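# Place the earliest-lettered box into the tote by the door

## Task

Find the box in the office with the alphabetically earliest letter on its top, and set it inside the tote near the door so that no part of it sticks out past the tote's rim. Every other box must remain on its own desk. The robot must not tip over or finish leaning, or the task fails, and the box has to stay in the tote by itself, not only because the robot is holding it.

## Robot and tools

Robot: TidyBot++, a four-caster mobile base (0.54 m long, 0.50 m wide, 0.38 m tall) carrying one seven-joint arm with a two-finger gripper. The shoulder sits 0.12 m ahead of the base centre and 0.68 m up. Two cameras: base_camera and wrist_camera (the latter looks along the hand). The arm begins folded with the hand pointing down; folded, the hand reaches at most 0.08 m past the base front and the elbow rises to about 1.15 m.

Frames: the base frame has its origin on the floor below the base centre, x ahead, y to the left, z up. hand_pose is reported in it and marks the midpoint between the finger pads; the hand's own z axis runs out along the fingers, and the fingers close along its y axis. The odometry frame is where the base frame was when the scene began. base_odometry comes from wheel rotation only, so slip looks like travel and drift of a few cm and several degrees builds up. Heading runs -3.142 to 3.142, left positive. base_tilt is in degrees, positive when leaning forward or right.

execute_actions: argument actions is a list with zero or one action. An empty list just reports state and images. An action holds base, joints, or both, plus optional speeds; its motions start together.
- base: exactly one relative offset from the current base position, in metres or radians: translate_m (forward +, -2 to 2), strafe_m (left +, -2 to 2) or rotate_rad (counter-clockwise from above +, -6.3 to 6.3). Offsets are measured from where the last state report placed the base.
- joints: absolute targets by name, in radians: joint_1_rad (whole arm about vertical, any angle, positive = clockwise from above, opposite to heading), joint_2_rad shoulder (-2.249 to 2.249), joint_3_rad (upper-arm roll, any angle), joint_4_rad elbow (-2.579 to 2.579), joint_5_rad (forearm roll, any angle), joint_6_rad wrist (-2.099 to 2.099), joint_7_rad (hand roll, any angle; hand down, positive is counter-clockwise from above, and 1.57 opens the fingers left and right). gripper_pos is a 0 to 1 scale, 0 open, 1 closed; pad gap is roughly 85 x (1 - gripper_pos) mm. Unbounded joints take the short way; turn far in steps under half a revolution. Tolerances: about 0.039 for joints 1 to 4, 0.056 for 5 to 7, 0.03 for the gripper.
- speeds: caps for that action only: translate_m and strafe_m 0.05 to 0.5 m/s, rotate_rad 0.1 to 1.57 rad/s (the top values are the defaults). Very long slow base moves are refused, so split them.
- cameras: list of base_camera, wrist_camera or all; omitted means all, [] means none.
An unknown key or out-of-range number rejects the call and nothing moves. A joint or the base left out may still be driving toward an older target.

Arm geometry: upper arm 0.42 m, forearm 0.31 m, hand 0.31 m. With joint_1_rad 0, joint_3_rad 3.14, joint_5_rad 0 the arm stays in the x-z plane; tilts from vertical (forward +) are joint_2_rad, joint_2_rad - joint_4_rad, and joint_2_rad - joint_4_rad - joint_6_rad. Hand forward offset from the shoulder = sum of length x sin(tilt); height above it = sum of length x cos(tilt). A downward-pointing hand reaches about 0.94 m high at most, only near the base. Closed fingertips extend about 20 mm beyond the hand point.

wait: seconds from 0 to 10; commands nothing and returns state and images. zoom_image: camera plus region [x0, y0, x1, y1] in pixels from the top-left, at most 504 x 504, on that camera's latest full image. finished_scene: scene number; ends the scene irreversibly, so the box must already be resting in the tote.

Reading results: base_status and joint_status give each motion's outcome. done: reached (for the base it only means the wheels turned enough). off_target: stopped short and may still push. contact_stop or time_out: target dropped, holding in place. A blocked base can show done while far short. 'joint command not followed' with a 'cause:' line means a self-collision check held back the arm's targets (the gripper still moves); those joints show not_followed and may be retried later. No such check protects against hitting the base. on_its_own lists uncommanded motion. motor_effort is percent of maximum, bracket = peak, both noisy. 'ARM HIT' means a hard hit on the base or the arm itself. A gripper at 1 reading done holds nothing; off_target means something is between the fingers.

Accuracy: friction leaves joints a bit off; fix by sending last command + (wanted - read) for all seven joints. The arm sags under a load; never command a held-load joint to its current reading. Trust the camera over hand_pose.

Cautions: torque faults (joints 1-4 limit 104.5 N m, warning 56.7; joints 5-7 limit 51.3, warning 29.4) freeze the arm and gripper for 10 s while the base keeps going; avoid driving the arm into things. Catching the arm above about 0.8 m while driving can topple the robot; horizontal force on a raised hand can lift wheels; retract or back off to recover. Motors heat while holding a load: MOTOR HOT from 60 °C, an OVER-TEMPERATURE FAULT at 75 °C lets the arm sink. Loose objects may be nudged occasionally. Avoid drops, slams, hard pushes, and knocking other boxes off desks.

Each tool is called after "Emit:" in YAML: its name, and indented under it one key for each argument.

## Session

Emit:
execute_actions:
  actions:
    - {"joints":{"joint_1_rad":0,"joint_2_rad":-0.5,"joint_3_rad":3.14,"joint_4_rad":-0.7,"joint_5_rad":0,"joint_6_rad":-1.85,"joint_7_rad":1.57}}

Emit:
execute_actions:
  actions:
    - {"joints":{"joint_1_rad":-1.57}}
  cameras: ["wrist_camera"]

Emit:
execute_actions:
  actions:
    - {"joints":{"joint_1_rad":-3.12}}
  cameras: ["wrist_camera"]

Emit:
execute_actions:
  actions:
    - {"joints":{"joint_1_rad":1.57}}
  cameras: ["wrist_camera"]

Scene clock: 3.00 s.
Motor temperatures (°C, as the motors report them): [25 29 29 32 33 36 35]
base_odometry: x=+0.000 y=+0.000 heading=+0.000 (m, m, rad; odometry frame)
base_tilt: forward=-0.3 right=-0.1 (deg)
base_status: not commanded
joint_positions: joint_1_rad=-0.026 joint_2_rad=-0.490 joint_3_rad=+3.126 joint_4_rad=-0.714 joint_5_rad=+0.023 joint_6_rad=-1.809 joint_7_rad=+1.585 gripper_pos=+0.000
joint_status: all done
motor_effort: joint_1_rad=+0(0) joint_2_rad=+8(10) joint_3_rad=+0(1) joint_4_rad=+10(20) joint_5_rad=-1(0) joint_6_rad=+8(8) joint_7_rad=+0(1) (%)
hand_pose: x=+0.2694 y=+0.0045 z=+1.2208 quat_wxyz=(+0.004, +0.850, +0.017, +0.526) (m; base frame)
pictures: base_camera, wrist_camera
Images, in order (width x height): base_camera 644x364, wrist_camera 644x476.

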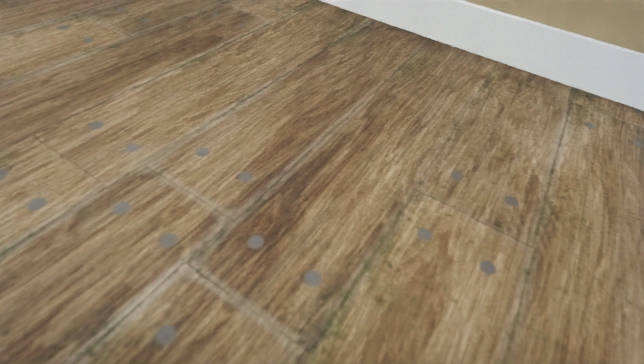

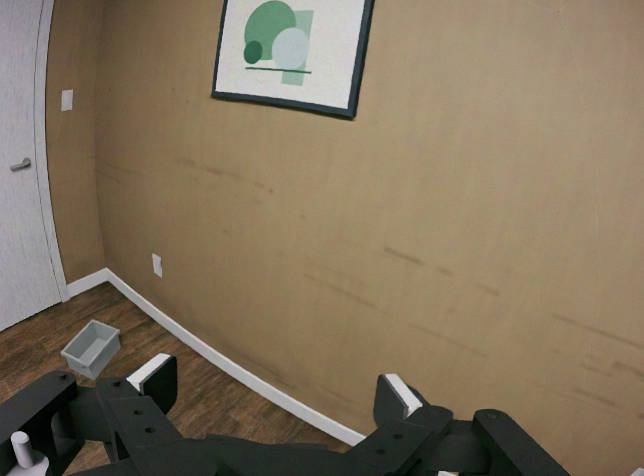

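Scene clock: 5.80 s.
Motor temperatures (°C, as the motors report them): [25 29 29 32 33 36 35]
base_odometry: x=+0.000 y=+0.000 heading=+0.000 (m, m, rad; odometry frame)
base_tilt: forward=-0.2 right=-0.1 (deg)
base_status: not commanded
joint_positions: joint_1_rad=-1.546 joint_2_rad=-0.490 joint_3_rad=+3.126 joint_4_rad=-0.714 joint_5_rad=+0.023 joint_6_rad=-1.809 joint_7_rad=+1.585 gripper_pos=+0.000
joint_status: all done
motor_effort: joint_1_rad=+0(0) joint_2_rad=+9(9) joint_3_rad=+1(1) joint_4_rad=+10(9) joint_5_rad=+0(0) joint_6_rad=+8(8) joint_7_rad=-1(1) (%)
hand_pose: x=+0.1222 y=+0.1504 z=+1.2208 quat_wxyz=(-0.360, +0.604, +0.598, +0.385) (m; base frame)
pictures: wrist_camera
Images, in order (width x height): wrist_camera 644x476.

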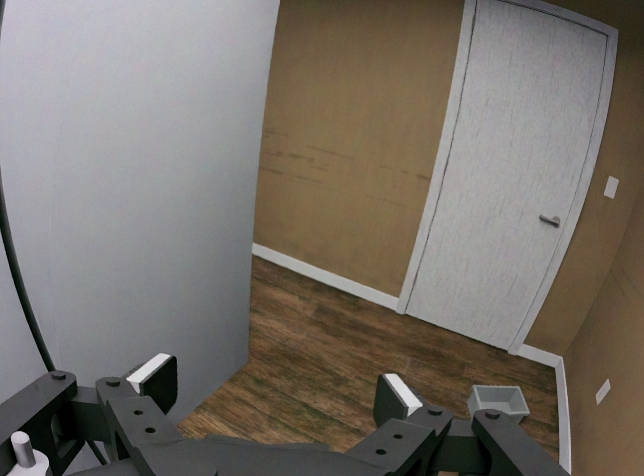

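Scene clock: 8.57 s.
Motor temperatures (°C, as the motors report them): [25 29 29 32 33 36 35]
base_odometry: x=+0.000 y=+0.000 heading=+0.000 (m, m, rad; odometry frame)
base_tilt: forward=-0.2 right=-0.1 (deg)
base_status: not commanded
joint_positions: joint_1_rad=-3.096 joint_2_rad=-0.490 joint_3_rad=+3.126 joint_4_rad=-0.714 joint_5_rad=+0.023 joint_6_rad=-1.809 joint_7_rad=+1.585 gripper_pos=+0.000
joint_status: all done
motor_effort: joint_1_rad=+0(0) joint_2_rad=+9(9) joint_3_rad=+0(1) joint_4_rad=+9(9) joint_5_rad=+1(0) joint_6_rad=+8(8) joint_7_rad=+0(1) (%)
hand_pose: x=-0.0313 y=+0.0063 z=+1.2208 quat_wxyz=(-0.526, +0.013, +0.850, +0.023) (m; base frame)
pictures: wrist_camera
Images, in order (width x height): wrist_camera 644x476.

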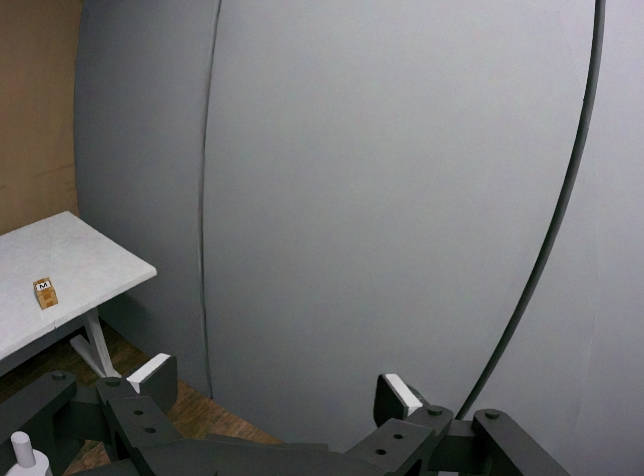

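Scene clock: 11.37 s.
Motor temperatures (°C, as the motors report them): [25 29 29 32 33 36 35]
base_odometry: x=+0.000 y=+0.000 heading=+0.000 (m, m, rad; odometry frame)
base_tilt: forward=-0.2 right=-0.1 (deg)
base_status: not commanded
joint_positions: joint_1_rad=-4.690 joint_2_rad=-0.490 joint_3_rad=+3.126 joint_4_rad=-0.714 joint_5_rad=+0.023 joint_6_rad=-1.809 joint_7_rad=+1.585 gripper_pos=+0.000
joint_status: all done
motor_effort: joint_1_rad=+0(1) joint_2_rad=+9(10) joint_3_rad=+0(0) joint_4_rad=+9(9) joint_5_rad=+0(0) joint_6_rad=+8(8) joint_7_rad=-1(1) (%)
hand_pose: x=+0.1161 y=-0.1504 z=+1.2208 quat_wxyz=(-0.384, -0.598, +0.604, -0.360) (m; base frame)
pictures: wrist_camera
Images, in order (width x height): wrist_camera 644x476.

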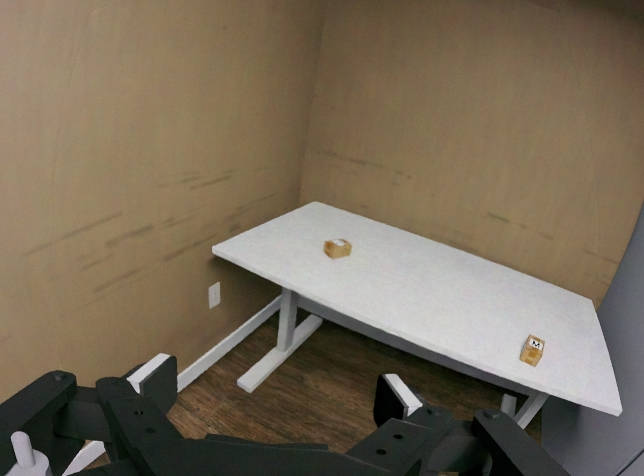

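Emit:
zoom_image:
  camera: "wrist_camera"
  region: [310, 225, 370, 270]

Region (310, 225, 370, 270) of wrist_camera's 644x476 image, scaled by 8.400; it fills the top 378 rows of this view, and the rest is white.

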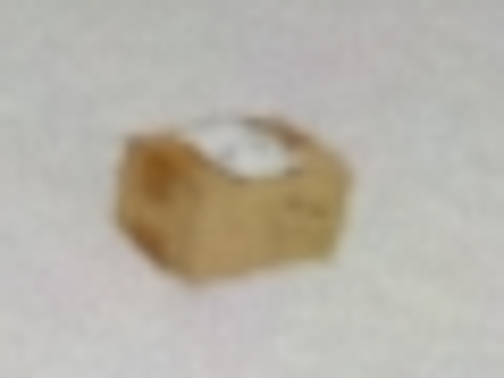

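Emit:
execute_actions:
  actions:
    - {"base":{"rotate_rad":1.1},"joints":{"joint_1_rad":2.75}}

Emit:
execute_actions:
  actions:
    - {"base":{"translate_m":-0.35},"joints":{"joint_1_rad":2.6,"joint_2_rad":0.2,"joint_4_rad":-0.3,"joint_6_rad":-1.8}}
  cameras: ["wrist_camera"]

Scene clock: 19.43 s.
Motor temperatures (°C, as the motors report them): [25 29 29 32 33 36 35]
base_odometry: x=+0.000 y=+0.000 heading=+1.100 (m, m, rad; odometry frame)
base_tilt: forward=-0.2 right=-0.2 (deg)
base_status: done
joint_positions: joint_1_rad=-3.557 joint_2_rad=-0.493 joint_3_rad=+3.126 joint_4_rad=-0.714 joint_5_rad=+0.023 joint_6_rad=-1.809 joint_7_rad=+1.585 gripper_pos=+0.000
joint_status: all done
motor_effort: joint_1_rad=+0(0) joint_2_rad=+9(11) joint_3_rad=+1(1) joint_4_rad=+10(10) joint_5_rad=+0(0) joint_6_rad=+8(8) joint_7_rad=+0(1) (%)
hand_pose: x=-0.0165 y=-0.0603 z=+1.2213 quat_wxyz=(-0.519, -0.181, +0.830, -0.098) (m; base frame)
pictures: base_camera, wrist_camera
Images, in order (width x height): base_camera 644x364, wrist_camera 644x476.

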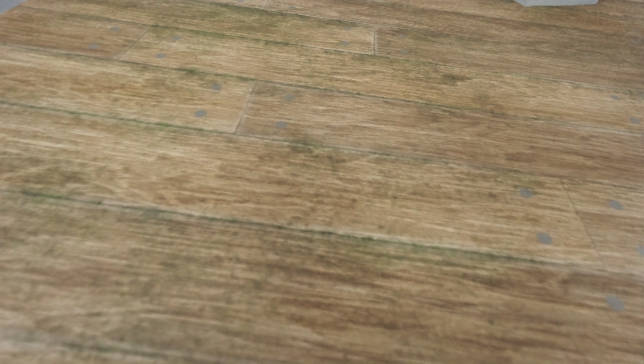

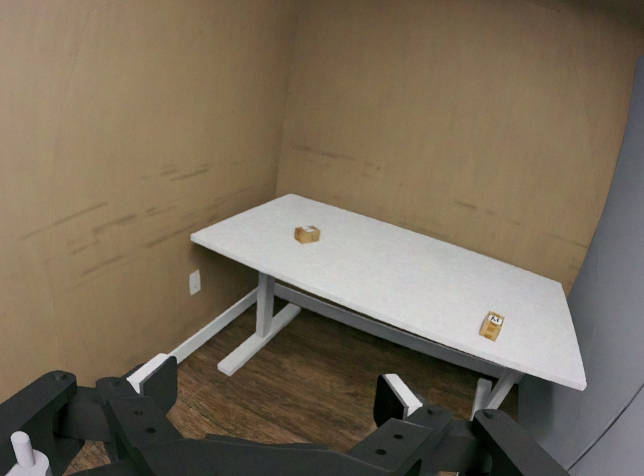

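Scene clock: 21.70 s.
Motor temperatures (°C, as the motors report them): [25 29 29 32 33 36 35]
base_odometry: x=-0.158 y=-0.312 heading=+1.100 (m, m, rad; odometry frame)
base_tilt: forward=-0.3 right=+0.0 (deg)
base_status: done
joint_positions: joint_1_rad=-3.657 joint_2_rad=+0.204 joint_3_rad=+3.126 joint_4_rad=-0.316 joint_5_rad=+0.023 joint_6_rad=-1.809 joint_7_rad=+1.585 gripper_pos=+0.000
joint_status: all done
motor_effort: joint_1_rad=+0(2) joint_2_rad=-19(26) joint_3_rad=-1(1) joint_4_rad=+13(14) joint_5_rad=-1(1) joint_6_rad=+7(9) joint_7_rad=-1(1) (%)
hand_pose: x=-0.2874 y=-0.2306 z=+1.1525 quat_wxyz=(-0.384, -0.240, +0.887, -0.093) (m; base frame)
pictures: wrist_camera
Images, in order (width x height): wrist_camera 644x476.

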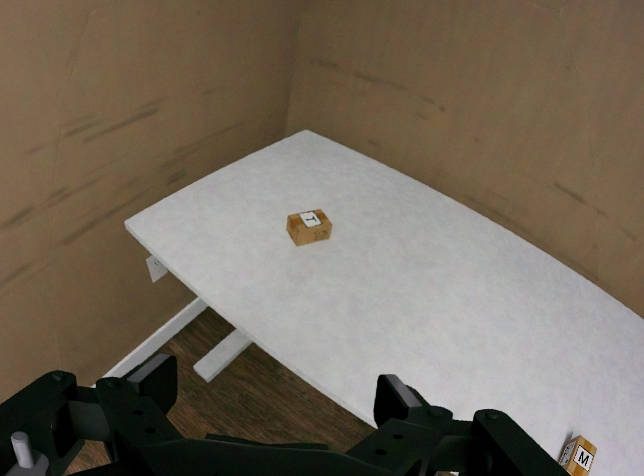

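Emit:
zoom_image:
  camera: "wrist_camera"
  region: [280, 200, 340, 250]

Region (280, 200, 340, 250) of wrist_camera's 644x476 image, scaled by 8.400.

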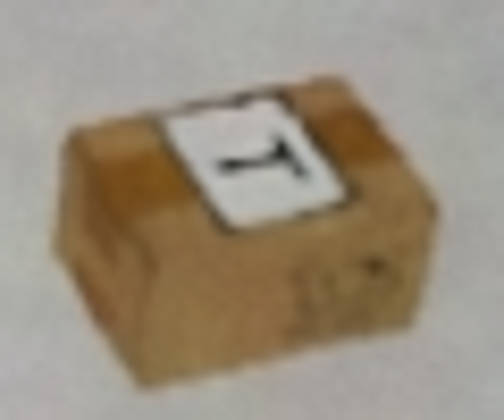

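Emit:
execute_actions:
  actions:
    - {"base":{"translate_m":1.7},"joints":{"joint_1_rad":-1.9,"joint_2_rad":-0.5,"joint_4_rad":-0.7,"joint_6_rad":-1.85}}

Scene clock: 33.23 s.
Motor temperatures (°C, as the motors report them): [25 29 29 32 33 36 35]
base_odometry: x=+0.611 y=+1.204 heading=+1.101 (m, m, rad; odometry frame)
base_tilt: forward=-0.2 right=-0.1 (deg)
base_status: done
joint_positions: joint_1_rad=-1.923 joint_2_rad=-0.489 joint_3_rad=+3.128 joint_4_rad=-0.682 joint_5_rad=+0.023 joint_6_rad=-1.809 joint_7_rad=+1.585 gripper_pos=+0.000
joint_status: all done
motor_effort: joint_1_rad=+0(1) joint_2_rad=+9(24) joint_3_rad=+1(1) joint_4_rad=+9(15) joint_5_rad=+0(1) joint_6_rad=+8(8) joint_7_rad=+0(1) (%)
hand_pose: x=+0.0692 y=+0.1363 z=+1.2317 quat_wxyz=(-0.436, +0.478, +0.693, +0.318) (m; base frame)
pictures: base_camera, wrist_camera
Images, in order (width x height): base_camera 644x364, wrist_camera 644x476.

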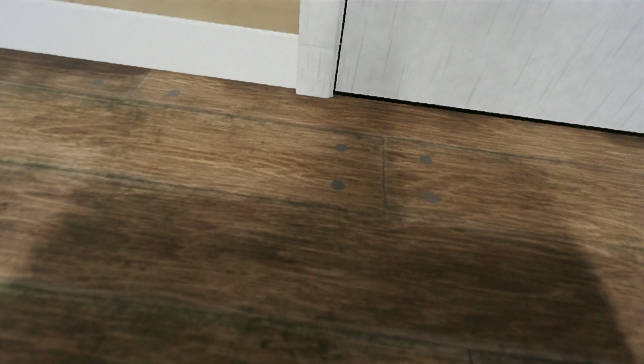

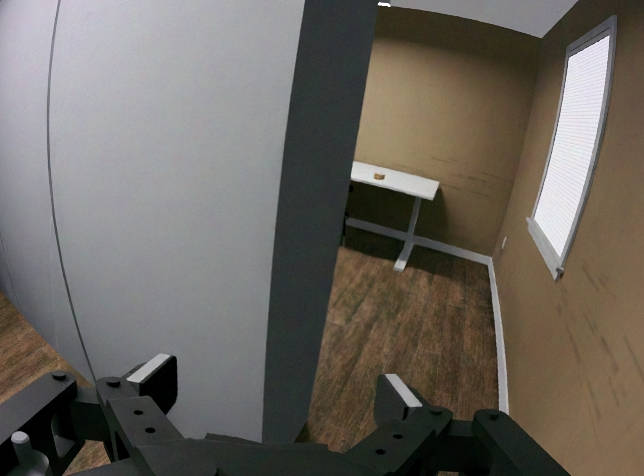

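Emit:
execute_actions:
  actions:
    - {"base":{"translate_m":0.3}}
  cameras: []

Emit:
execute_actions:
  actions:
    - {"base":{"rotate_rad":1.5},"joints":{"joint_1_rad":0}}

Scene clock: 38.43 s.
Motor temperatures (°C, as the motors report them): [25 29 29 32 33 36 35]
base_odometry: x=+0.746 y=+1.472 heading=+1.102 (m, m, rad; odometry frame)
base_tilt: forward=-0.2 right=-0.1 (deg)
base_status: done
joint_positions: joint_1_rad=-1.922 joint_2_rad=-0.492 joint_3_rad=+3.130 joint_4_rad=-0.683 joint_5_rad=+0.023 joint_6_rad=-1.809 joint_7_rad=+1.585 gripper_pos=+0.000
joint_status: not commanded
motor_effort: joint_1_rad=+0(1) joint_2_rad=+9(11) joint_3_rad=+1(2) joint_4_rad=+9(10) joint_5_rad=+0(1) joint_6_rad=+9(8) joint_7_rad=-1(0) (%)
hand_pose: x=+0.0705 y=+0.1353 z=+1.2317 quat_wxyz=(-0.436, +0.479, +0.692, +0.319) (m; base frame)
pictures: none
No camera images: the call's "cameras" was empty. Leave "cameras" out to get every camera's image.

Scene clock: 41.47 s.
Motor temperatures (°C, as the motors report them): [25 29 29 32 33 36 35]
base_odometry: x=+0.746 y=+1.472 heading=+2.601 (m, m, rad; odometry frame)
base_tilt: forward=-0.2 right=-0.1 (deg)
base_status: done
joint_positions: joint_1_rad=-0.024 joint_2_rad=-0.492 joint_3_rad=+3.130 joint_4_rad=-0.685 joint_5_rad=+0.023 joint_6_rad=-1.809 joint_7_rad=+1.585 gripper_pos=+0.000
joint_status: all done
motor_effort: joint_1_rad=+0(1) joint_2_rad=+9(11) joint_3_rad=+1(2) joint_4_rad=+9(9) joint_5_rad=+0(0) joint_6_rad=+8(9) joint_7_rad=-1(1) (%)
hand_pose: x=+0.2629 y=+0.0023 z=+1.2312 quat_wxyz=(+0.005, +0.842, +0.014, +0.540) (m; base frame)
pictures: base_camera, wrist_camera
Images, in order (width x height): base_camera 644x364, wrist_camera 644x476.

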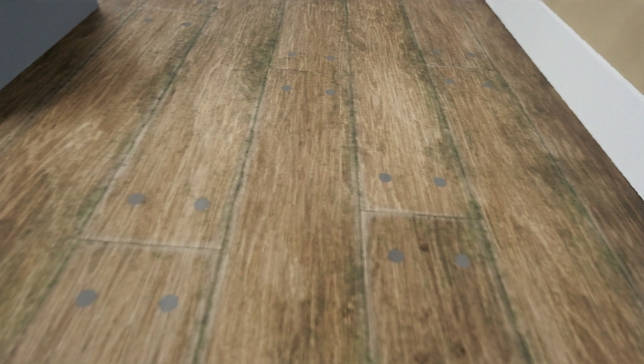

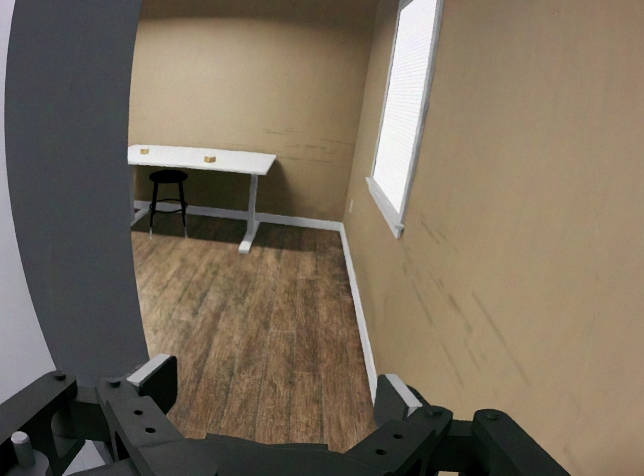

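Emit:
execute_actions:
  actions:
    - {"base":{"translate_m":1.6},"joints":{"joint_1_rad":-1.0}}

Scene clock: 47.97 s.
Motor temperatures (°C, as the motors report them): [25 29 29 32 33 36 35]
base_odometry: x=-0.627 y=+2.292 heading=+2.602 (m, m, rad; odometry frame)
base_tilt: forward=-0.2 right=-0.1 (deg)
base_status: done
joint_positions: joint_1_rad=-0.978 joint_2_rad=-0.501 joint_3_rad=+3.130 joint_4_rad=-0.685 joint_5_rad=+0.023 joint_6_rad=-1.810 joint_7_rad=+1.585 gripper_pos=+0.000
joint_status: all done
motor_effort: joint_1_rad=+0(1) joint_2_rad=+9(13) joint_3_rad=+0(2) joint_4_rad=+9(9) joint_5_rad=+0(1) joint_6_rad=+9(9) joint_7_rad=-1(1) (%)
hand_pose: x=+0.1978 y=+0.1150 z=+1.2320 quat_wxyz=(-0.245, +0.740, +0.398, +0.484) (m; base frame)
pictures: base_camera, wrist_camera
Images, in order (width x height): base_camera 644x364, wrist_camera 644x476.

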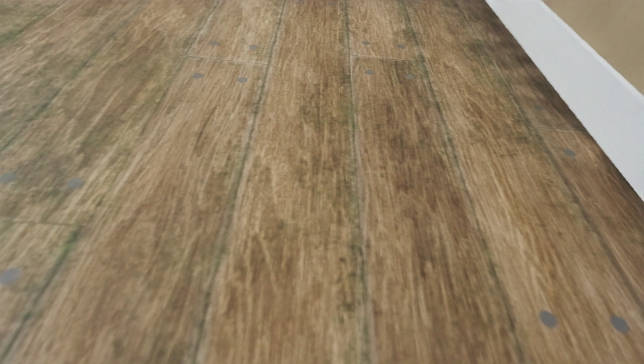

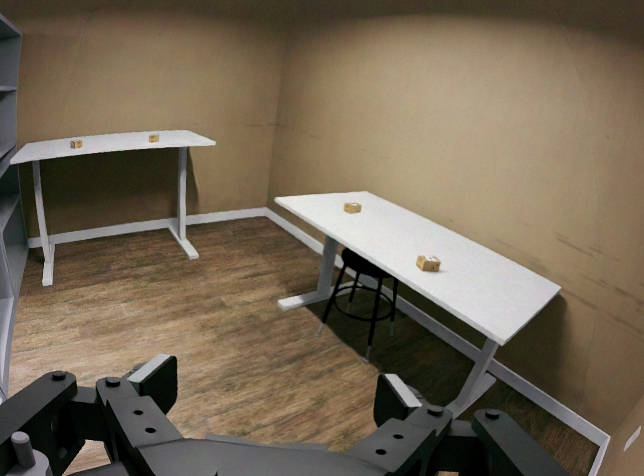

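Emit:
execute_actions:
  actions:
    - {"base":{"strafe_m":1.1},"joints":{"joint_1_rad":0,"joint_2_rad":0.2,"joint_4_rad":-0.2,"joint_6_rad":-1.8}}

Emit:
execute_actions:
  actions:
    - {"base":{"translate_m":0.3}}

Scene clock: 54.03 s.
Motor temperatures (°C, as the motors report them): [25 29 29 32 33 36 35]
base_odometry: x=-1.193 y=+1.348 heading=+2.602 (m, m, rad; odometry frame)
base_tilt: forward=-0.2 right=-0.1 (deg)
base_status: done
joint_positions: joint_1_rad=-0.021 joint_2_rad=+0.192 joint_3_rad=+3.130 joint_4_rad=-0.219 joint_5_rad=+0.023 joint_6_rad=-1.810 joint_7_rad=+1.585 gripper_pos=+0.000
joint_status: all done
motor_effort: joint_1_rad=+0(1) joint_2_rad=-17(19) joint_3_rad=+0(2) joint_4_rad=+12(14) joint_5_rad=+0(1) joint_6_rad=+8(9) joint_7_rad=-1(1) (%)
hand_pose: x=+0.5724 y=+0.0079 z=+1.1948 quat_wxyz=(+0.004, +0.896, +0.013, +0.445) (m; base frame)
pictures: base_camera, wrist_camera
Images, in order (width x height): base_camera 644x364, wrist_camera 644x476.

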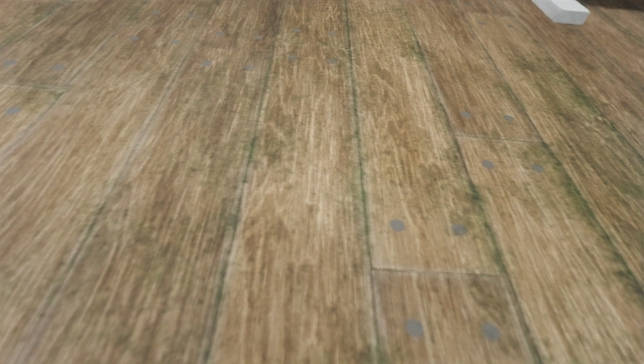

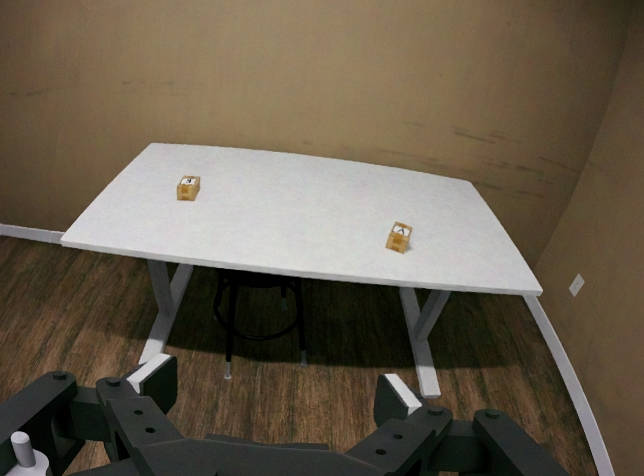

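Scene clock: 55.97 s.
Motor temperatures (°C, as the motors report them): [25 29 29 32 33 36 35]
base_odometry: x=-1.450 y=+1.502 heading=+2.603 (m, m, rad; odometry frame)
base_tilt: forward=-0.2 right=-0.1 (deg)
base_status: done
joint_positions: joint_1_rad=-0.021 joint_2_rad=+0.206 joint_3_rad=+3.130 joint_4_rad=-0.214 joint_5_rad=+0.023 joint_6_rad=-1.810 joint_7_rad=+1.585 gripper_pos=+0.000
joint_status: not commanded
motor_effort: joint_1_rad=+0(1) joint_2_rad=-18(22) joint_3_rad=+1(0) joint_4_rad=+11(13) joint_5_rad=+0(0) joint_6_rad=+7(8) joint_7_rad=-1(1) (%)
hand_pose: x=+0.5794 y=+0.0080 z=+1.1900 quat_wxyz=(+0.004, +0.898, +0.013, +0.440) (m; base frame)
pictures: base_camera, wrist_camera
Images, in order (width x height): base_camera 644x364, wrist_camera 644x476.

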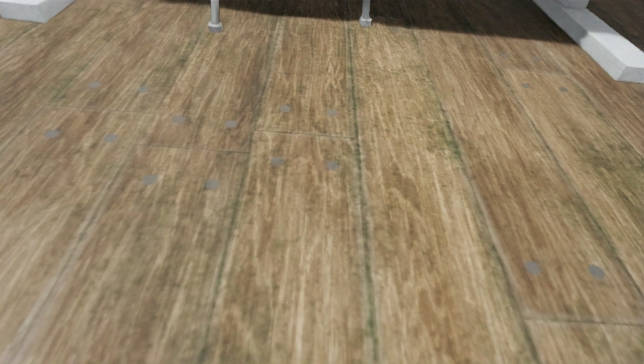

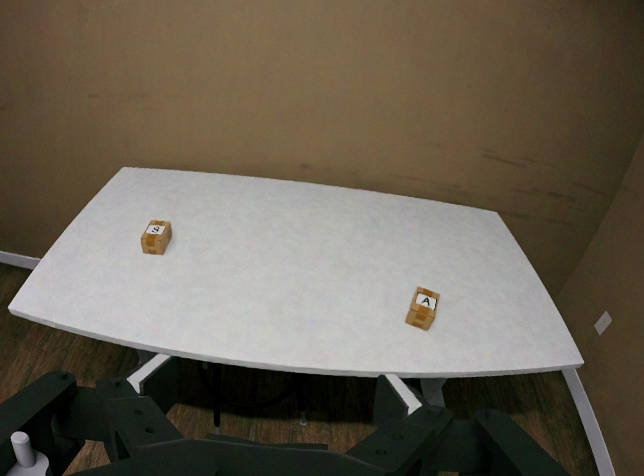

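Emit:
zoom_image:
  camera: "wrist_camera"
  region: [385, 275, 465, 340]

Region (385, 275, 465, 340) of wrist_camera's 644x476 image, scaled by 6.300; it fills the top 410 rows of this view, and the rest is white.

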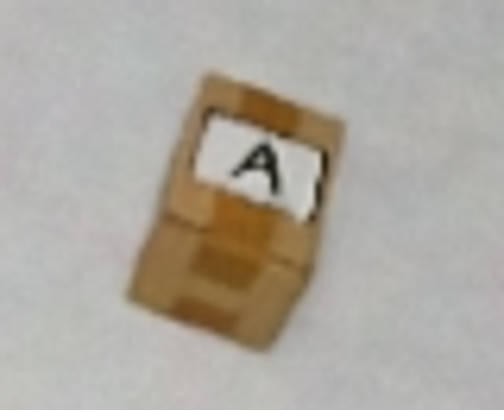

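Emit:
execute_actions:
  actions:
    - {"base":{"translate_m":0.35},"joints":{"joint_1_rad":0.42,"joint_2_rad":-0.29,"joint_4_rad":-1.73,"joint_6_rad":-0.83}}

Scene clock: 66.30 s.
Motor temperatures (°C, as the motors report them): [25 29 29 32 33 36 35]
base_odometry: x=-1.751 y=+1.681 heading=+2.604 (m, m, rad; odometry frame)
base_tilt: forward=-0.2 right=-0.2 (deg)
base_status: done
joint_positions: joint_1_rad=+0.395 joint_2_rad=-0.273 joint_3_rad=+3.130 joint_4_rad=-1.716 joint_5_rad=+0.023 joint_6_rad=-0.872 joint_7_rad=+1.585 gripper_pos=+0.000
joint_status: all done
motor_effort: joint_1_rad=+0(1) joint_2_rad=-10(22) joint_3_rad=+0(0) joint_4_rad=+21(22) joint_5_rad=+0(0) joint_6_rad=+7(7) joint_7_rad=-1(0) (%)
hand_pose: x=+0.5140 y=-0.1630 z=+0.9162 quat_wxyz=(+0.091, +0.901, -0.164, +0.391) (m; base frame)
pictures: base_camera, wrist_camera
Images, in order (width x height): base_camera 644x364, wrist_camera 644x476.

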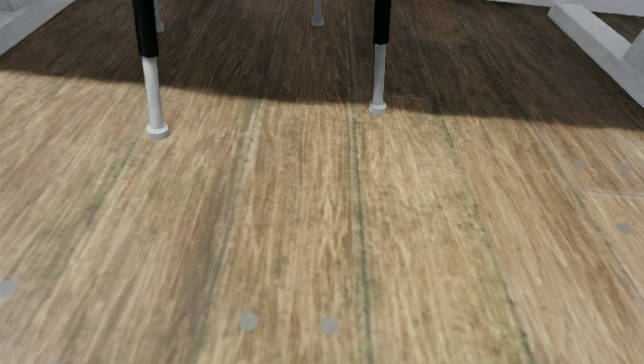

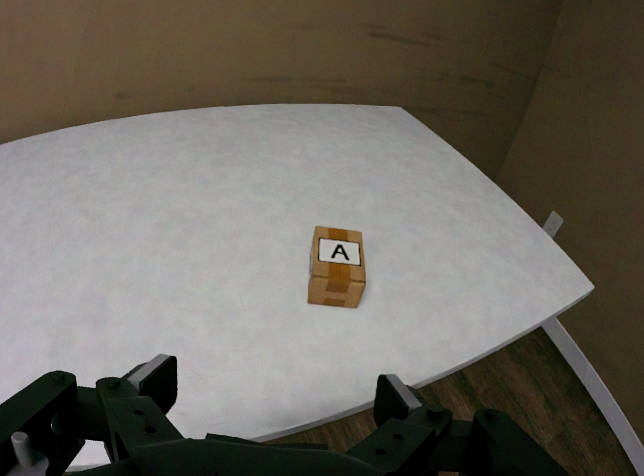

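Emit:
execute_actions:
  actions:
    - {"base":{"strafe_m":-0.06},"joints":{"joint_2_rad":0.04,"joint_4_rad":-1.78,"joint_6_rad":-0.45}}
  cameras: ["wrist_camera"]

Scene clock: 74.63 s.
Motor temperatures (°C, as the motors report them): [25 29 29 32 33 36 35]
base_odometry: x=-1.720 y=+1.733 heading=+2.604 (m, m, rad; odometry frame)
base_tilt: forward=-0.2 right=-0.1 (deg)
base_status: done
joint_positions: joint_1_rad=+0.400 joint_2_rad=+0.041 joint_3_rad=+3.133 joint_4_rad=-1.767 joint_5_rad=+0.023 joint_6_rad=-0.490 joint_7_rad=+1.585 gripper_pos=+0.000
joint_status: all done
motor_effort: joint_1_rad=+0(1) joint_2_rad=-21(24) joint_3_rad=+0(2) joint_4_rad=+21(22) joint_5_rad=+0(0) joint_6_rad=+7(7) joint_7_rad=+0(0) (%)
hand_pose: x=+0.6315 y=-0.2136 z=+0.8212 quat_wxyz=(+0.091, +0.898, -0.164, +0.399) (m; base frame)
pictures: wrist_camera
Images, in order (width x height): wrist_camera 644x476.

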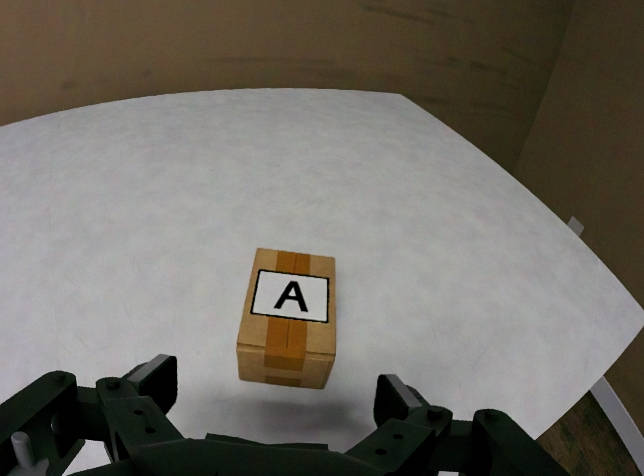

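Emit:
execute_actions:
  actions:
    - {"joints":{"joint_1_rad":0.433,"joint_2_rad":0.32,"joint_4_rad":-1.63,"joint_6_rad":-0.285}}
  cameras: ["wrist_camera"]

Scene clock: 80.07 s.
Motor temperatures (°C, as the motors report them): [25 29 29 32 33 36 35]
base_odometry: x=-1.720 y=+1.733 heading=+2.604 (m, m, rad; odometry frame)
base_tilt: forward=-0.2 right=+0.0 (deg)
base_status: not commanded
joint_positions: joint_1_rad=+0.407 joint_2_rad=+0.320 joint_3_rad=+3.133 joint_4_rad=-1.649 joint_5_rad=+0.023 joint_6_rad=-0.327 joint_7_rad=+1.585 gripper_pos=+0.000
joint_status: all done
motor_effort: joint_1_rad=+0(0) joint_2_rad=-30(32) joint_3_rad=+0(0) joint_4_rad=+20(21) joint_5_rad=+0(0) joint_6_rad=+7(8) joint_7_rad=-1(0) (%)
hand_pose: x=+0.7222 y=-0.2553 z=+0.7526 quat_wxyz=(+0.090, +0.897, -0.167, +0.400) (m; base frame)
pictures: wrist_camera
Images, in order (width x height): wrist_camera 644x476.

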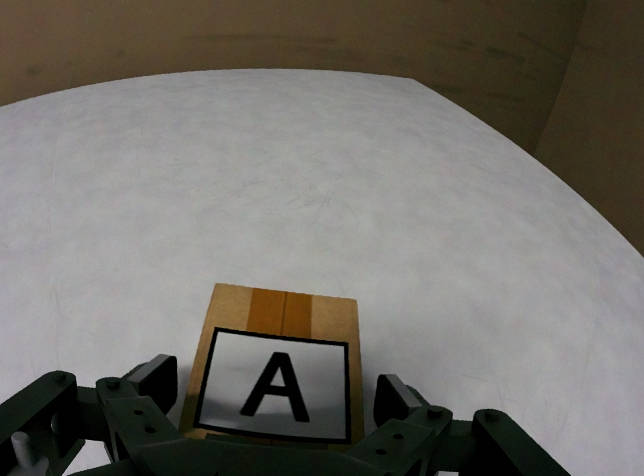

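Emit:
execute_actions:
  actions:
    - {"joints":{"joint_2_rad":0.352}}
  cameras: ["wrist_camera"]

Emit:
execute_actions:
  actions:
    - {"joints":{"gripper_pos":1}}
  cameras: []

Emit:
execute_actions:
  actions:
    - {"joints":{"joint_2_rad":0.0}}
  cameras: ["wrist_camera"]

Scene clock: 84.23 s.
Motor temperatures (°C, as the motors report them): [25 29 29 32 33 36 35]
base_odometry: x=-1.720 y=+1.733 heading=+2.604 (m, m, rad; odometry frame)
base_tilt: forward=-0.2 right=-0.1 (deg)
base_status: not commanded
joint_positions: joint_1_rad=+0.407 joint_2_rad=+0.331 joint_3_rad=+3.133 joint_4_rad=-1.643 joint_5_rad=+0.023 joint_6_rad=-0.323 joint_7_rad=+1.585 gripper_pos=+0.000
joint_status: all done
motor_effort: joint_1_rad=+0(0) joint_2_rad=-29(30) joint_3_rad=+0(1) joint_4_rad=+19(20) joint_5_rad=+0(0) joint_6_rad=+7(7) joint_7_rad=-1(0) (%)
hand_pose: x=+0.7255 y=-0.2567 z=+0.7500 quat_wxyz=(+0.090, +0.897, -0.167, +0.400) (m; base frame)
pictures: wrist_camera
Images, in order (width x height): wrist_camera 644x476.

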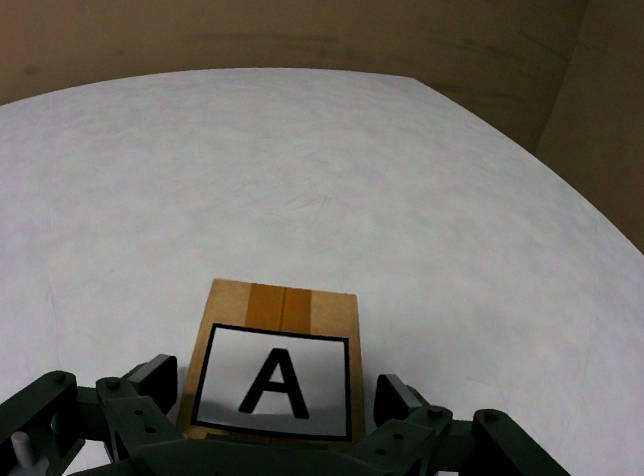

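Scene clock: 85.33 s.
Motor temperatures (°C, as the motors report them): [25 29 29 32 33 36 35]
base_odometry: x=-1.720 y=+1.733 heading=+2.604 (m, m, rad; odometry frame)
base_tilt: forward=-0.3 right=-0.1 (deg)
base_status: not commanded
joint_positions: joint_1_rad=+0.408 joint_2_rad=+0.335 joint_3_rad=+3.133 joint_4_rad=-1.626 joint_5_rad=+0.023 joint_6_rad=-0.307 joint_7_rad=+1.585 gripper_pos=+0.341
joint_status: gripper_pos off_target (ended at +0.341, target +1.000)
motor_effort: joint_1_rad=+0(1) joint_2_rad=-28(32) joint_3_rad=+0(0) joint_4_rad=+18(20) joint_5_rad=+0(1) joint_6_rad=+6(8) joint_7_rad=-1(0) (%)
hand_pose: x=+0.7338 y=-0.2608 z=+0.7603 quat_wxyz=(+0.093, +0.891, -0.166, +0.413) (m; base frame)
pictures: none
No camera images: the call's "cameras" was empty. Leave "cameras" out to get every camera's image.

Scene clock: 86.97 s.
Motor temperatures (°C, as the motors report them): [25 29 29 32 33 36 35]
base_odometry: x=-1.720 y=+1.733 heading=+2.604 (m, m, rad; odometry frame)
base_tilt: forward=-0.3 right=-0.1 (deg)
base_status: not commanded
joint_positions: joint_1_rad=+0.408 joint_2_rad=+0.001 joint_3_rad=+3.133 joint_4_rad=-1.628 joint_5_rad=+0.023 joint_6_rad=-0.307 joint_7_rad=+1.585 gripper_pos=+0.341
joint_status: all done
motor_effort: joint_1_rad=+0(1) joint_2_rad=-22(36) joint_3_rad=-1(1) joint_4_rad=+23(24) joint_5_rad=+0(0) joint_6_rad=+10(10) joint_7_rad=-1(1) (%)
hand_pose: x=+0.6760 y=-0.2359 z=+0.9738 quat_wxyz=(+0.125, +0.809, -0.151, +0.554) (m; base frame)
pictures: wrist_camera
Images, in order (width x height): wrist_camera 644x476.

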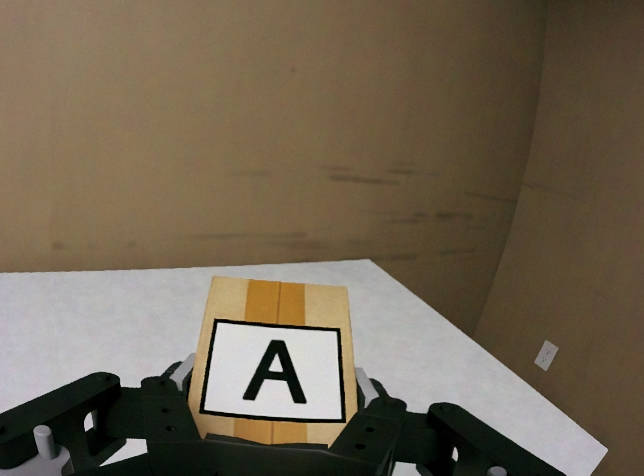

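Emit:
execute_actions:
  actions:
    - {"base":{"translate_m":-0.4},"joints":{"joint_1_rad":0,"joint_2_rad":-0.4,"joint_4_rad":-1.9,"joint_6_rad":-0.8}}
  cameras: []

Emit:
execute_actions:
  actions:
    - {"base":{"rotate_rad":3.14},"joints":{"joint_4_rad":-2.3,"joint_6_rad":-0.6}}
  cameras: []

Emit:
execute_actions:
  actions:
    - {"base":{"strafe_m":1.0}}

Emit:
execute_actions:
  actions:
    - {"base":{"translate_m":1.55}}

Scene clock: 94.43 s.
Motor temperatures (°C, as the motors report them): [25 29 29 32 33 36 35]
base_odometry: x=-1.377 y=+1.528 heading=+2.605 (m, m, rad; odometry frame)
base_tilt: forward=-0.1 right=-0.1 (deg)
base_status: done
joint_positions: joint_1_rad=+0.023 joint_2_rad=-0.405 joint_3_rad=+3.133 joint_4_rad=-1.888 joint_5_rad=+0.023 joint_6_rad=-0.769 joint_7_rad=+1.585 gripper_pos=+0.341
joint_status: all done
motor_effort: joint_1_rad=+0(2) joint_2_rad=-6(25) joint_3_rad=+1(2) joint_4_rad=+22(23) joint_5_rad=+0(1) joint_6_rad=+8(9) joint_7_rad=-1(0) (%)
hand_pose: x=+0.5080 y=-0.0085 z=+0.9003 quat_wxyz=(+0.019, +0.903, +0.005, +0.430) (m; base frame)
pictures: none
No camera images: the call's "cameras" was empty. Leave "cameras" out to get every camera's image.

Scene clock: 97.77 s.
Motor temperatures (°C, as the motors report them): [25 29 29 32 33 36 35]
base_odometry: x=-1.377 y=+1.528 heading=-0.539 (m, m, rad; odometry frame)
base_tilt: forward=-0.2 right=-0.1 (deg)
base_status: done
joint_positions: joint_1_rad=+0.021 joint_2_rad=-0.405 joint_3_rad=+3.133 joint_4_rad=-2.284 joint_5_rad=+0.023 joint_6_rad=-0.640 joint_7_rad=+1.585 gripper_pos=+0.341
joint_status: all done
motor_effort: joint_1_rad=+0(1) joint_2_rad=-5(7) joint_3_rad=+1(2) joint_4_rad=+20(22) joint_5_rad=+0(1) joint_6_rad=+6(8) joint_7_rad=-1(1) (%)
hand_pose: x=+0.4340 y=-0.0069 z=+0.7200 quat_wxyz=(+0.015, +0.952, +0.008, +0.306) (m; base frame)
pictures: none
No camera images: the call's "cameras" was empty. Leave "cameras" out to get every camera's image.

Scene clock: 101.13 s.
Motor temperatures (°C, as the motors report them): [25 29 29 32 33 36 35]
base_odometry: x=-0.865 y=+2.388 heading=-0.538 (m, m, rad; odometry frame)
base_tilt: forward=-0.2 right=-0.2 (deg)
base_status: done
joint_positions: joint_1_rad=+0.021 joint_2_rad=-0.405 joint_3_rad=+3.133 joint_4_rad=-2.284 joint_5_rad=+0.023 joint_6_rad=-0.640 joint_7_rad=+1.585 gripper_pos=+0.341
joint_status: not commanded
motor_effort: joint_1_rad=+0(1) joint_2_rad=-4(5) joint_3_rad=+0(2) joint_4_rad=+20(20) joint_5_rad=+0(0) joint_6_rad=+6(6) joint_7_rad=-1(0) (%)
hand_pose: x=+0.4340 y=-0.0069 z=+0.7200 quat_wxyz=(+0.015, +0.952, +0.008, +0.306) (m; base frame)
pictures: base_camera, wrist_camera
Images, in order (width x height): base_camera 644x364, wrist_camera 644x476.

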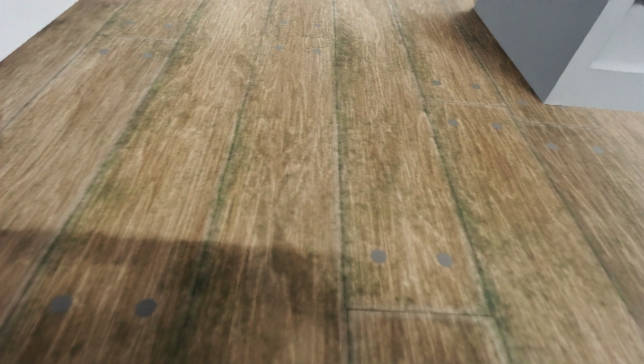

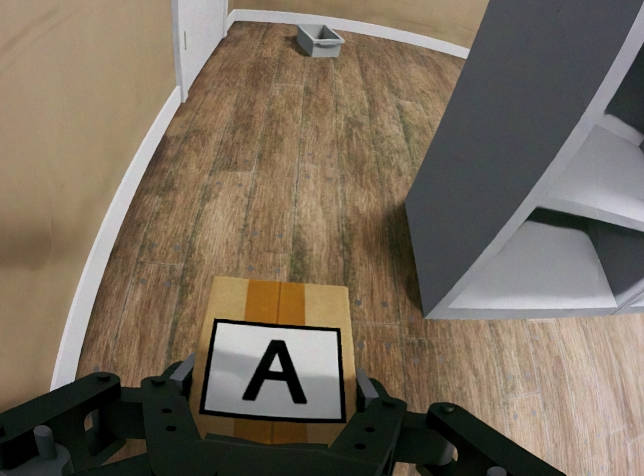

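Scene clock: 105.60 s.
Motor temperatures (°C, as the motors report them): [25 29 29 32 33 36 35]
base_odometry: x=+0.467 y=+1.595 heading=-0.537 (m, m, rad; odometry frame)
base_tilt: forward=-0.2 right=-0.1 (deg)
base_status: done
joint_positions: joint_1_rad=+0.021 joint_2_rad=-0.403 joint_3_rad=+3.133 joint_4_rad=-2.289 joint_5_rad=+0.023 joint_6_rad=-0.639 joint_7_rad=+1.585 gripper_pos=+0.341
joint_status: not commanded
motor_effort: joint_1_rad=+0(0) joint_2_rad=-5(7) joint_3_rad=+1(1) joint_4_rad=+20(21) joint_5_rad=-1(0) joint_6_rad=+6(6) joint_7_rad=-1(0) (%)
hand_pose: x=+0.4327 y=-0.0069 z=+0.7174 quat_wxyz=(+0.015, +0.953, +0.008, +0.303) (m; base frame)
pictures: base_camera, wrist_camera
Images, in order (width x height): base_camera 644x364, wrist_camera 644x476.

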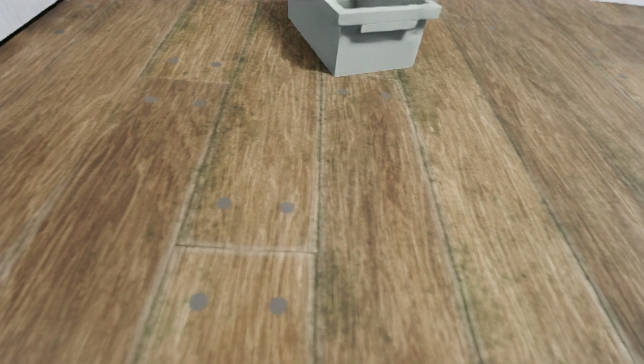

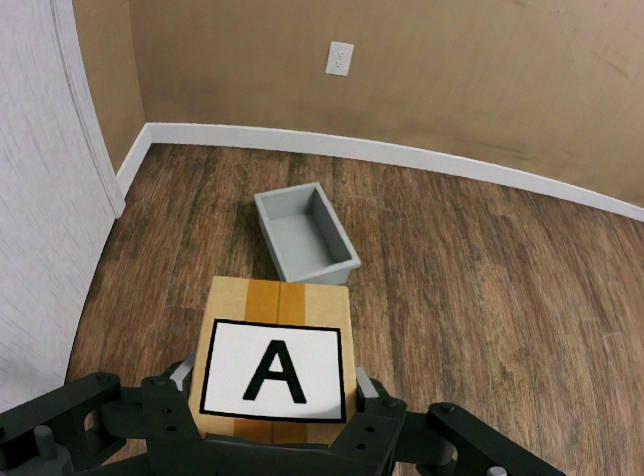

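Emit:
execute_actions:
  actions:
    - {"base":{"translate_m":0.34},"joints":{"joint_1_rad":-0.47,"joint_2_rad":0.5,"joint_4_rad":-2.1,"joint_6_rad":0.0}}
  cameras: []

Emit:
execute_actions:
  actions:
    - {"base":{"strafe_m":-0.25},"joints":{"joint_2_rad":1.29,"joint_4_rad":-1.975,"joint_6_rad":0.73}}

Scene clock: 113.40 s.
Motor temperatures (°C, as the motors report them): [25 29 29 32 33 36 35]
base_odometry: x=+0.759 y=+1.421 heading=-0.537 (m, m, rad; odometry frame)
base_tilt: forward=-0.2 right=-0.1 (deg)
base_status: done
joint_positions: joint_1_rad=-0.448 joint_2_rad=+0.495 joint_3_rad=+3.133 joint_4_rad=-2.120 joint_5_rad=+0.023 joint_6_rad=-0.044 joint_7_rad=+1.585 gripper_pos=+0.341
joint_status: all done
motor_effort: joint_1_rad=+0(2) joint_2_rad=-28(29) joint_3_rad=+0(0) joint_4_rad=+12(20) joint_5_rad=-1(0) joint_6_rad=+5(6) joint_7_rad=+0(0) (%)
hand_pose: x=+0.5694 y=+0.2228 z=+0.5048 quat_wxyz=(-0.051, +0.942, +0.236, +0.234) (m; base frame)
pictures: none
No camera images: the call's "cameras" was empty. Leave "cameras" out to get every camera's image.

Scene clock: 115.47 s.
Motor temperatures (°C, as the motors report them): [25 29 29 32 33 36 35]
base_odometry: x=+0.631 y=+1.206 heading=-0.536 (m, m, rad; odometry frame)
base_tilt: forward=-0.3 right=-0.1 (deg)
base_status: done
joint_positions: joint_1_rad=-0.455 joint_2_rad=+1.284 joint_3_rad=+3.135 joint_4_rad=-1.994 joint_5_rad=+0.023 joint_6_rad=+0.687 joint_7_rad=+1.585 gripper_pos=+0.341
joint_status: all done
motor_effort: joint_1_rad=+0(3) joint_2_rad=-36(38) joint_3_rad=-1(2) joint_4_rad=+2(12) joint_5_rad=+0(0) joint_6_rad=+5(6) joint_7_rad=-1(1) (%)
hand_pose: x=+0.5853 y=+0.2388 z=+0.2243 quat_wxyz=(-0.067, +0.933, +0.234, +0.264) (m; base frame)
pictures: base_camera, wrist_camera
Images, in order (width x height): base_camera 644x364, wrist_camera 644x476.

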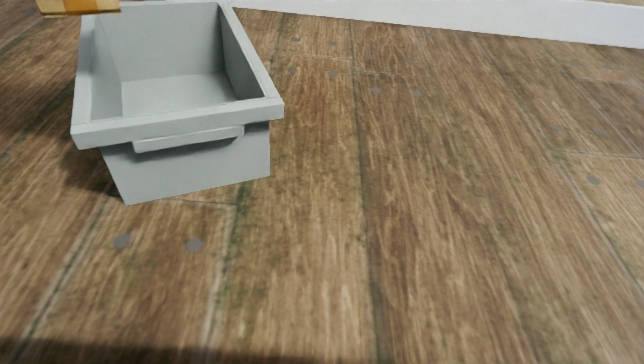

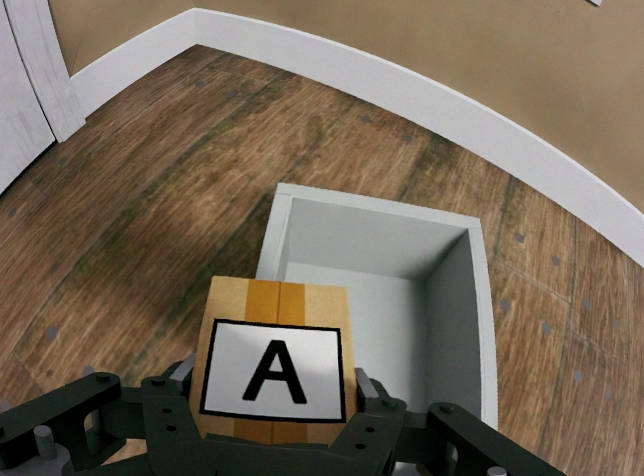

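Emit:
execute_actions:
  actions:
    - {"base":{"translate_m":0.04},"joints":{"joint_1_rad":-0.335}}

Emit:
execute_actions:
  actions:
    - {"joints":{"joint_2_rad":1.575,"joint_4_rad":-1.75,"joint_6_rad":0.8}}

Scene clock: 119.50 s.
Motor temperatures (°C, as the motors report them): [25 29 29 32 33 36 35]
base_odometry: x=+0.666 y=+1.186 heading=-0.537 (m, m, rad; odometry frame)
base_tilt: forward=-0.2 right=-0.1 (deg)
base_status: done
joint_positions: joint_1_rad=-0.341 joint_2_rad=+1.284 joint_3_rad=+3.137 joint_4_rad=-1.984 joint_5_rad=+0.023 joint_6_rad=+0.689 joint_7_rad=+1.585 gripper_pos=+0.341
joint_status: all done
motor_effort: joint_1_rad=+0(3) joint_2_rad=-35(38) joint_3_rad=-1(3) joint_4_rad=+1(3) joint_5_rad=-1(1) joint_6_rad=+5(6) joint_7_rad=+0(1) (%)
hand_pose: x=+0.6155 y=+0.1849 z=+0.2255 quat_wxyz=(-0.052, +0.944, +0.180, +0.273) (m; base frame)
pictures: base_camera, wrist_camera
Images, in order (width x height): base_camera 644x364, wrist_camera 644x476.

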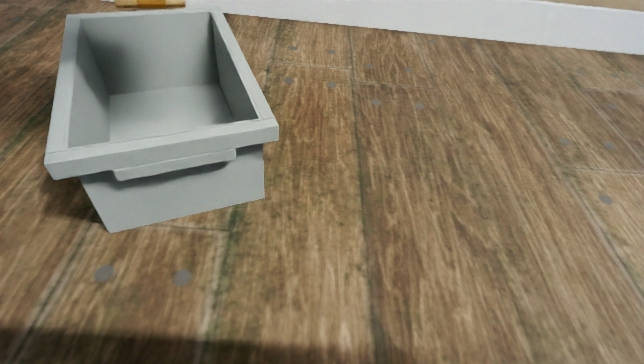

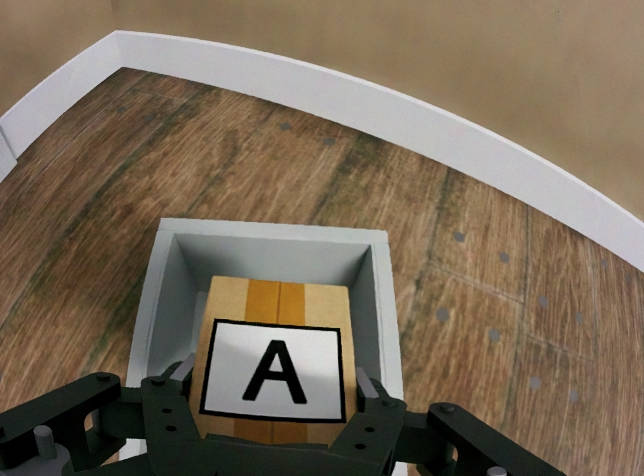

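Scene clock: 120.97 s.
Motor temperatures (°C, as the motors report them): [25 29 29 32 33 36 35]
base_odometry: x=+0.666 y=+1.186 heading=-0.537 (m, m, rad; odometry frame)
base_tilt: forward=-0.1 right=-0.1 (deg)
base_status: not commanded
joint_positions: joint_1_rad=-0.341 joint_2_rad=+1.578 joint_3_rad=+3.137 joint_4_rad=-1.769 joint_5_rad=+0.023 joint_6_rad=+0.756 joint_7_rad=+1.585 gripper_pos=+0.341
joint_status: all done
motor_effort: joint_1_rad=+0(0) joint_2_rad=-36(38) joint_3_rad=-2(0) joint_4_rad=+1(3) joint_5_rad=+0(0) joint_6_rad=+5(6) joint_7_rad=-1(1) (%)
hand_pose: x=+0.6055 y=+0.1816 z=+0.1056 quat_wxyz=(-0.051, +0.946, +0.179, +0.267) (m; base frame)
pictures: base_camera, wrist_camera
Images, in order (width x height): base_camera 644x364, wrist_camera 644x476.

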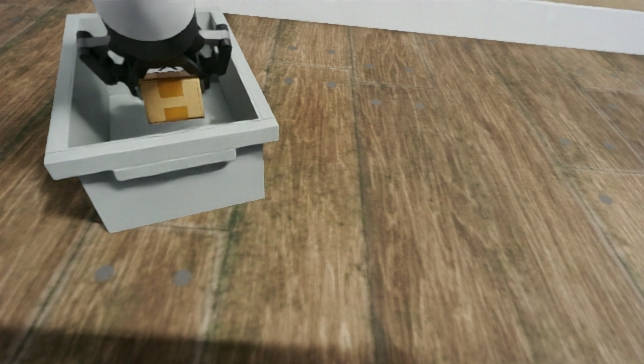

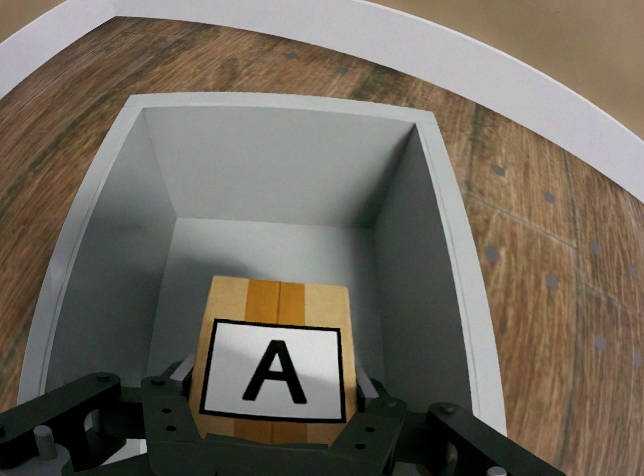

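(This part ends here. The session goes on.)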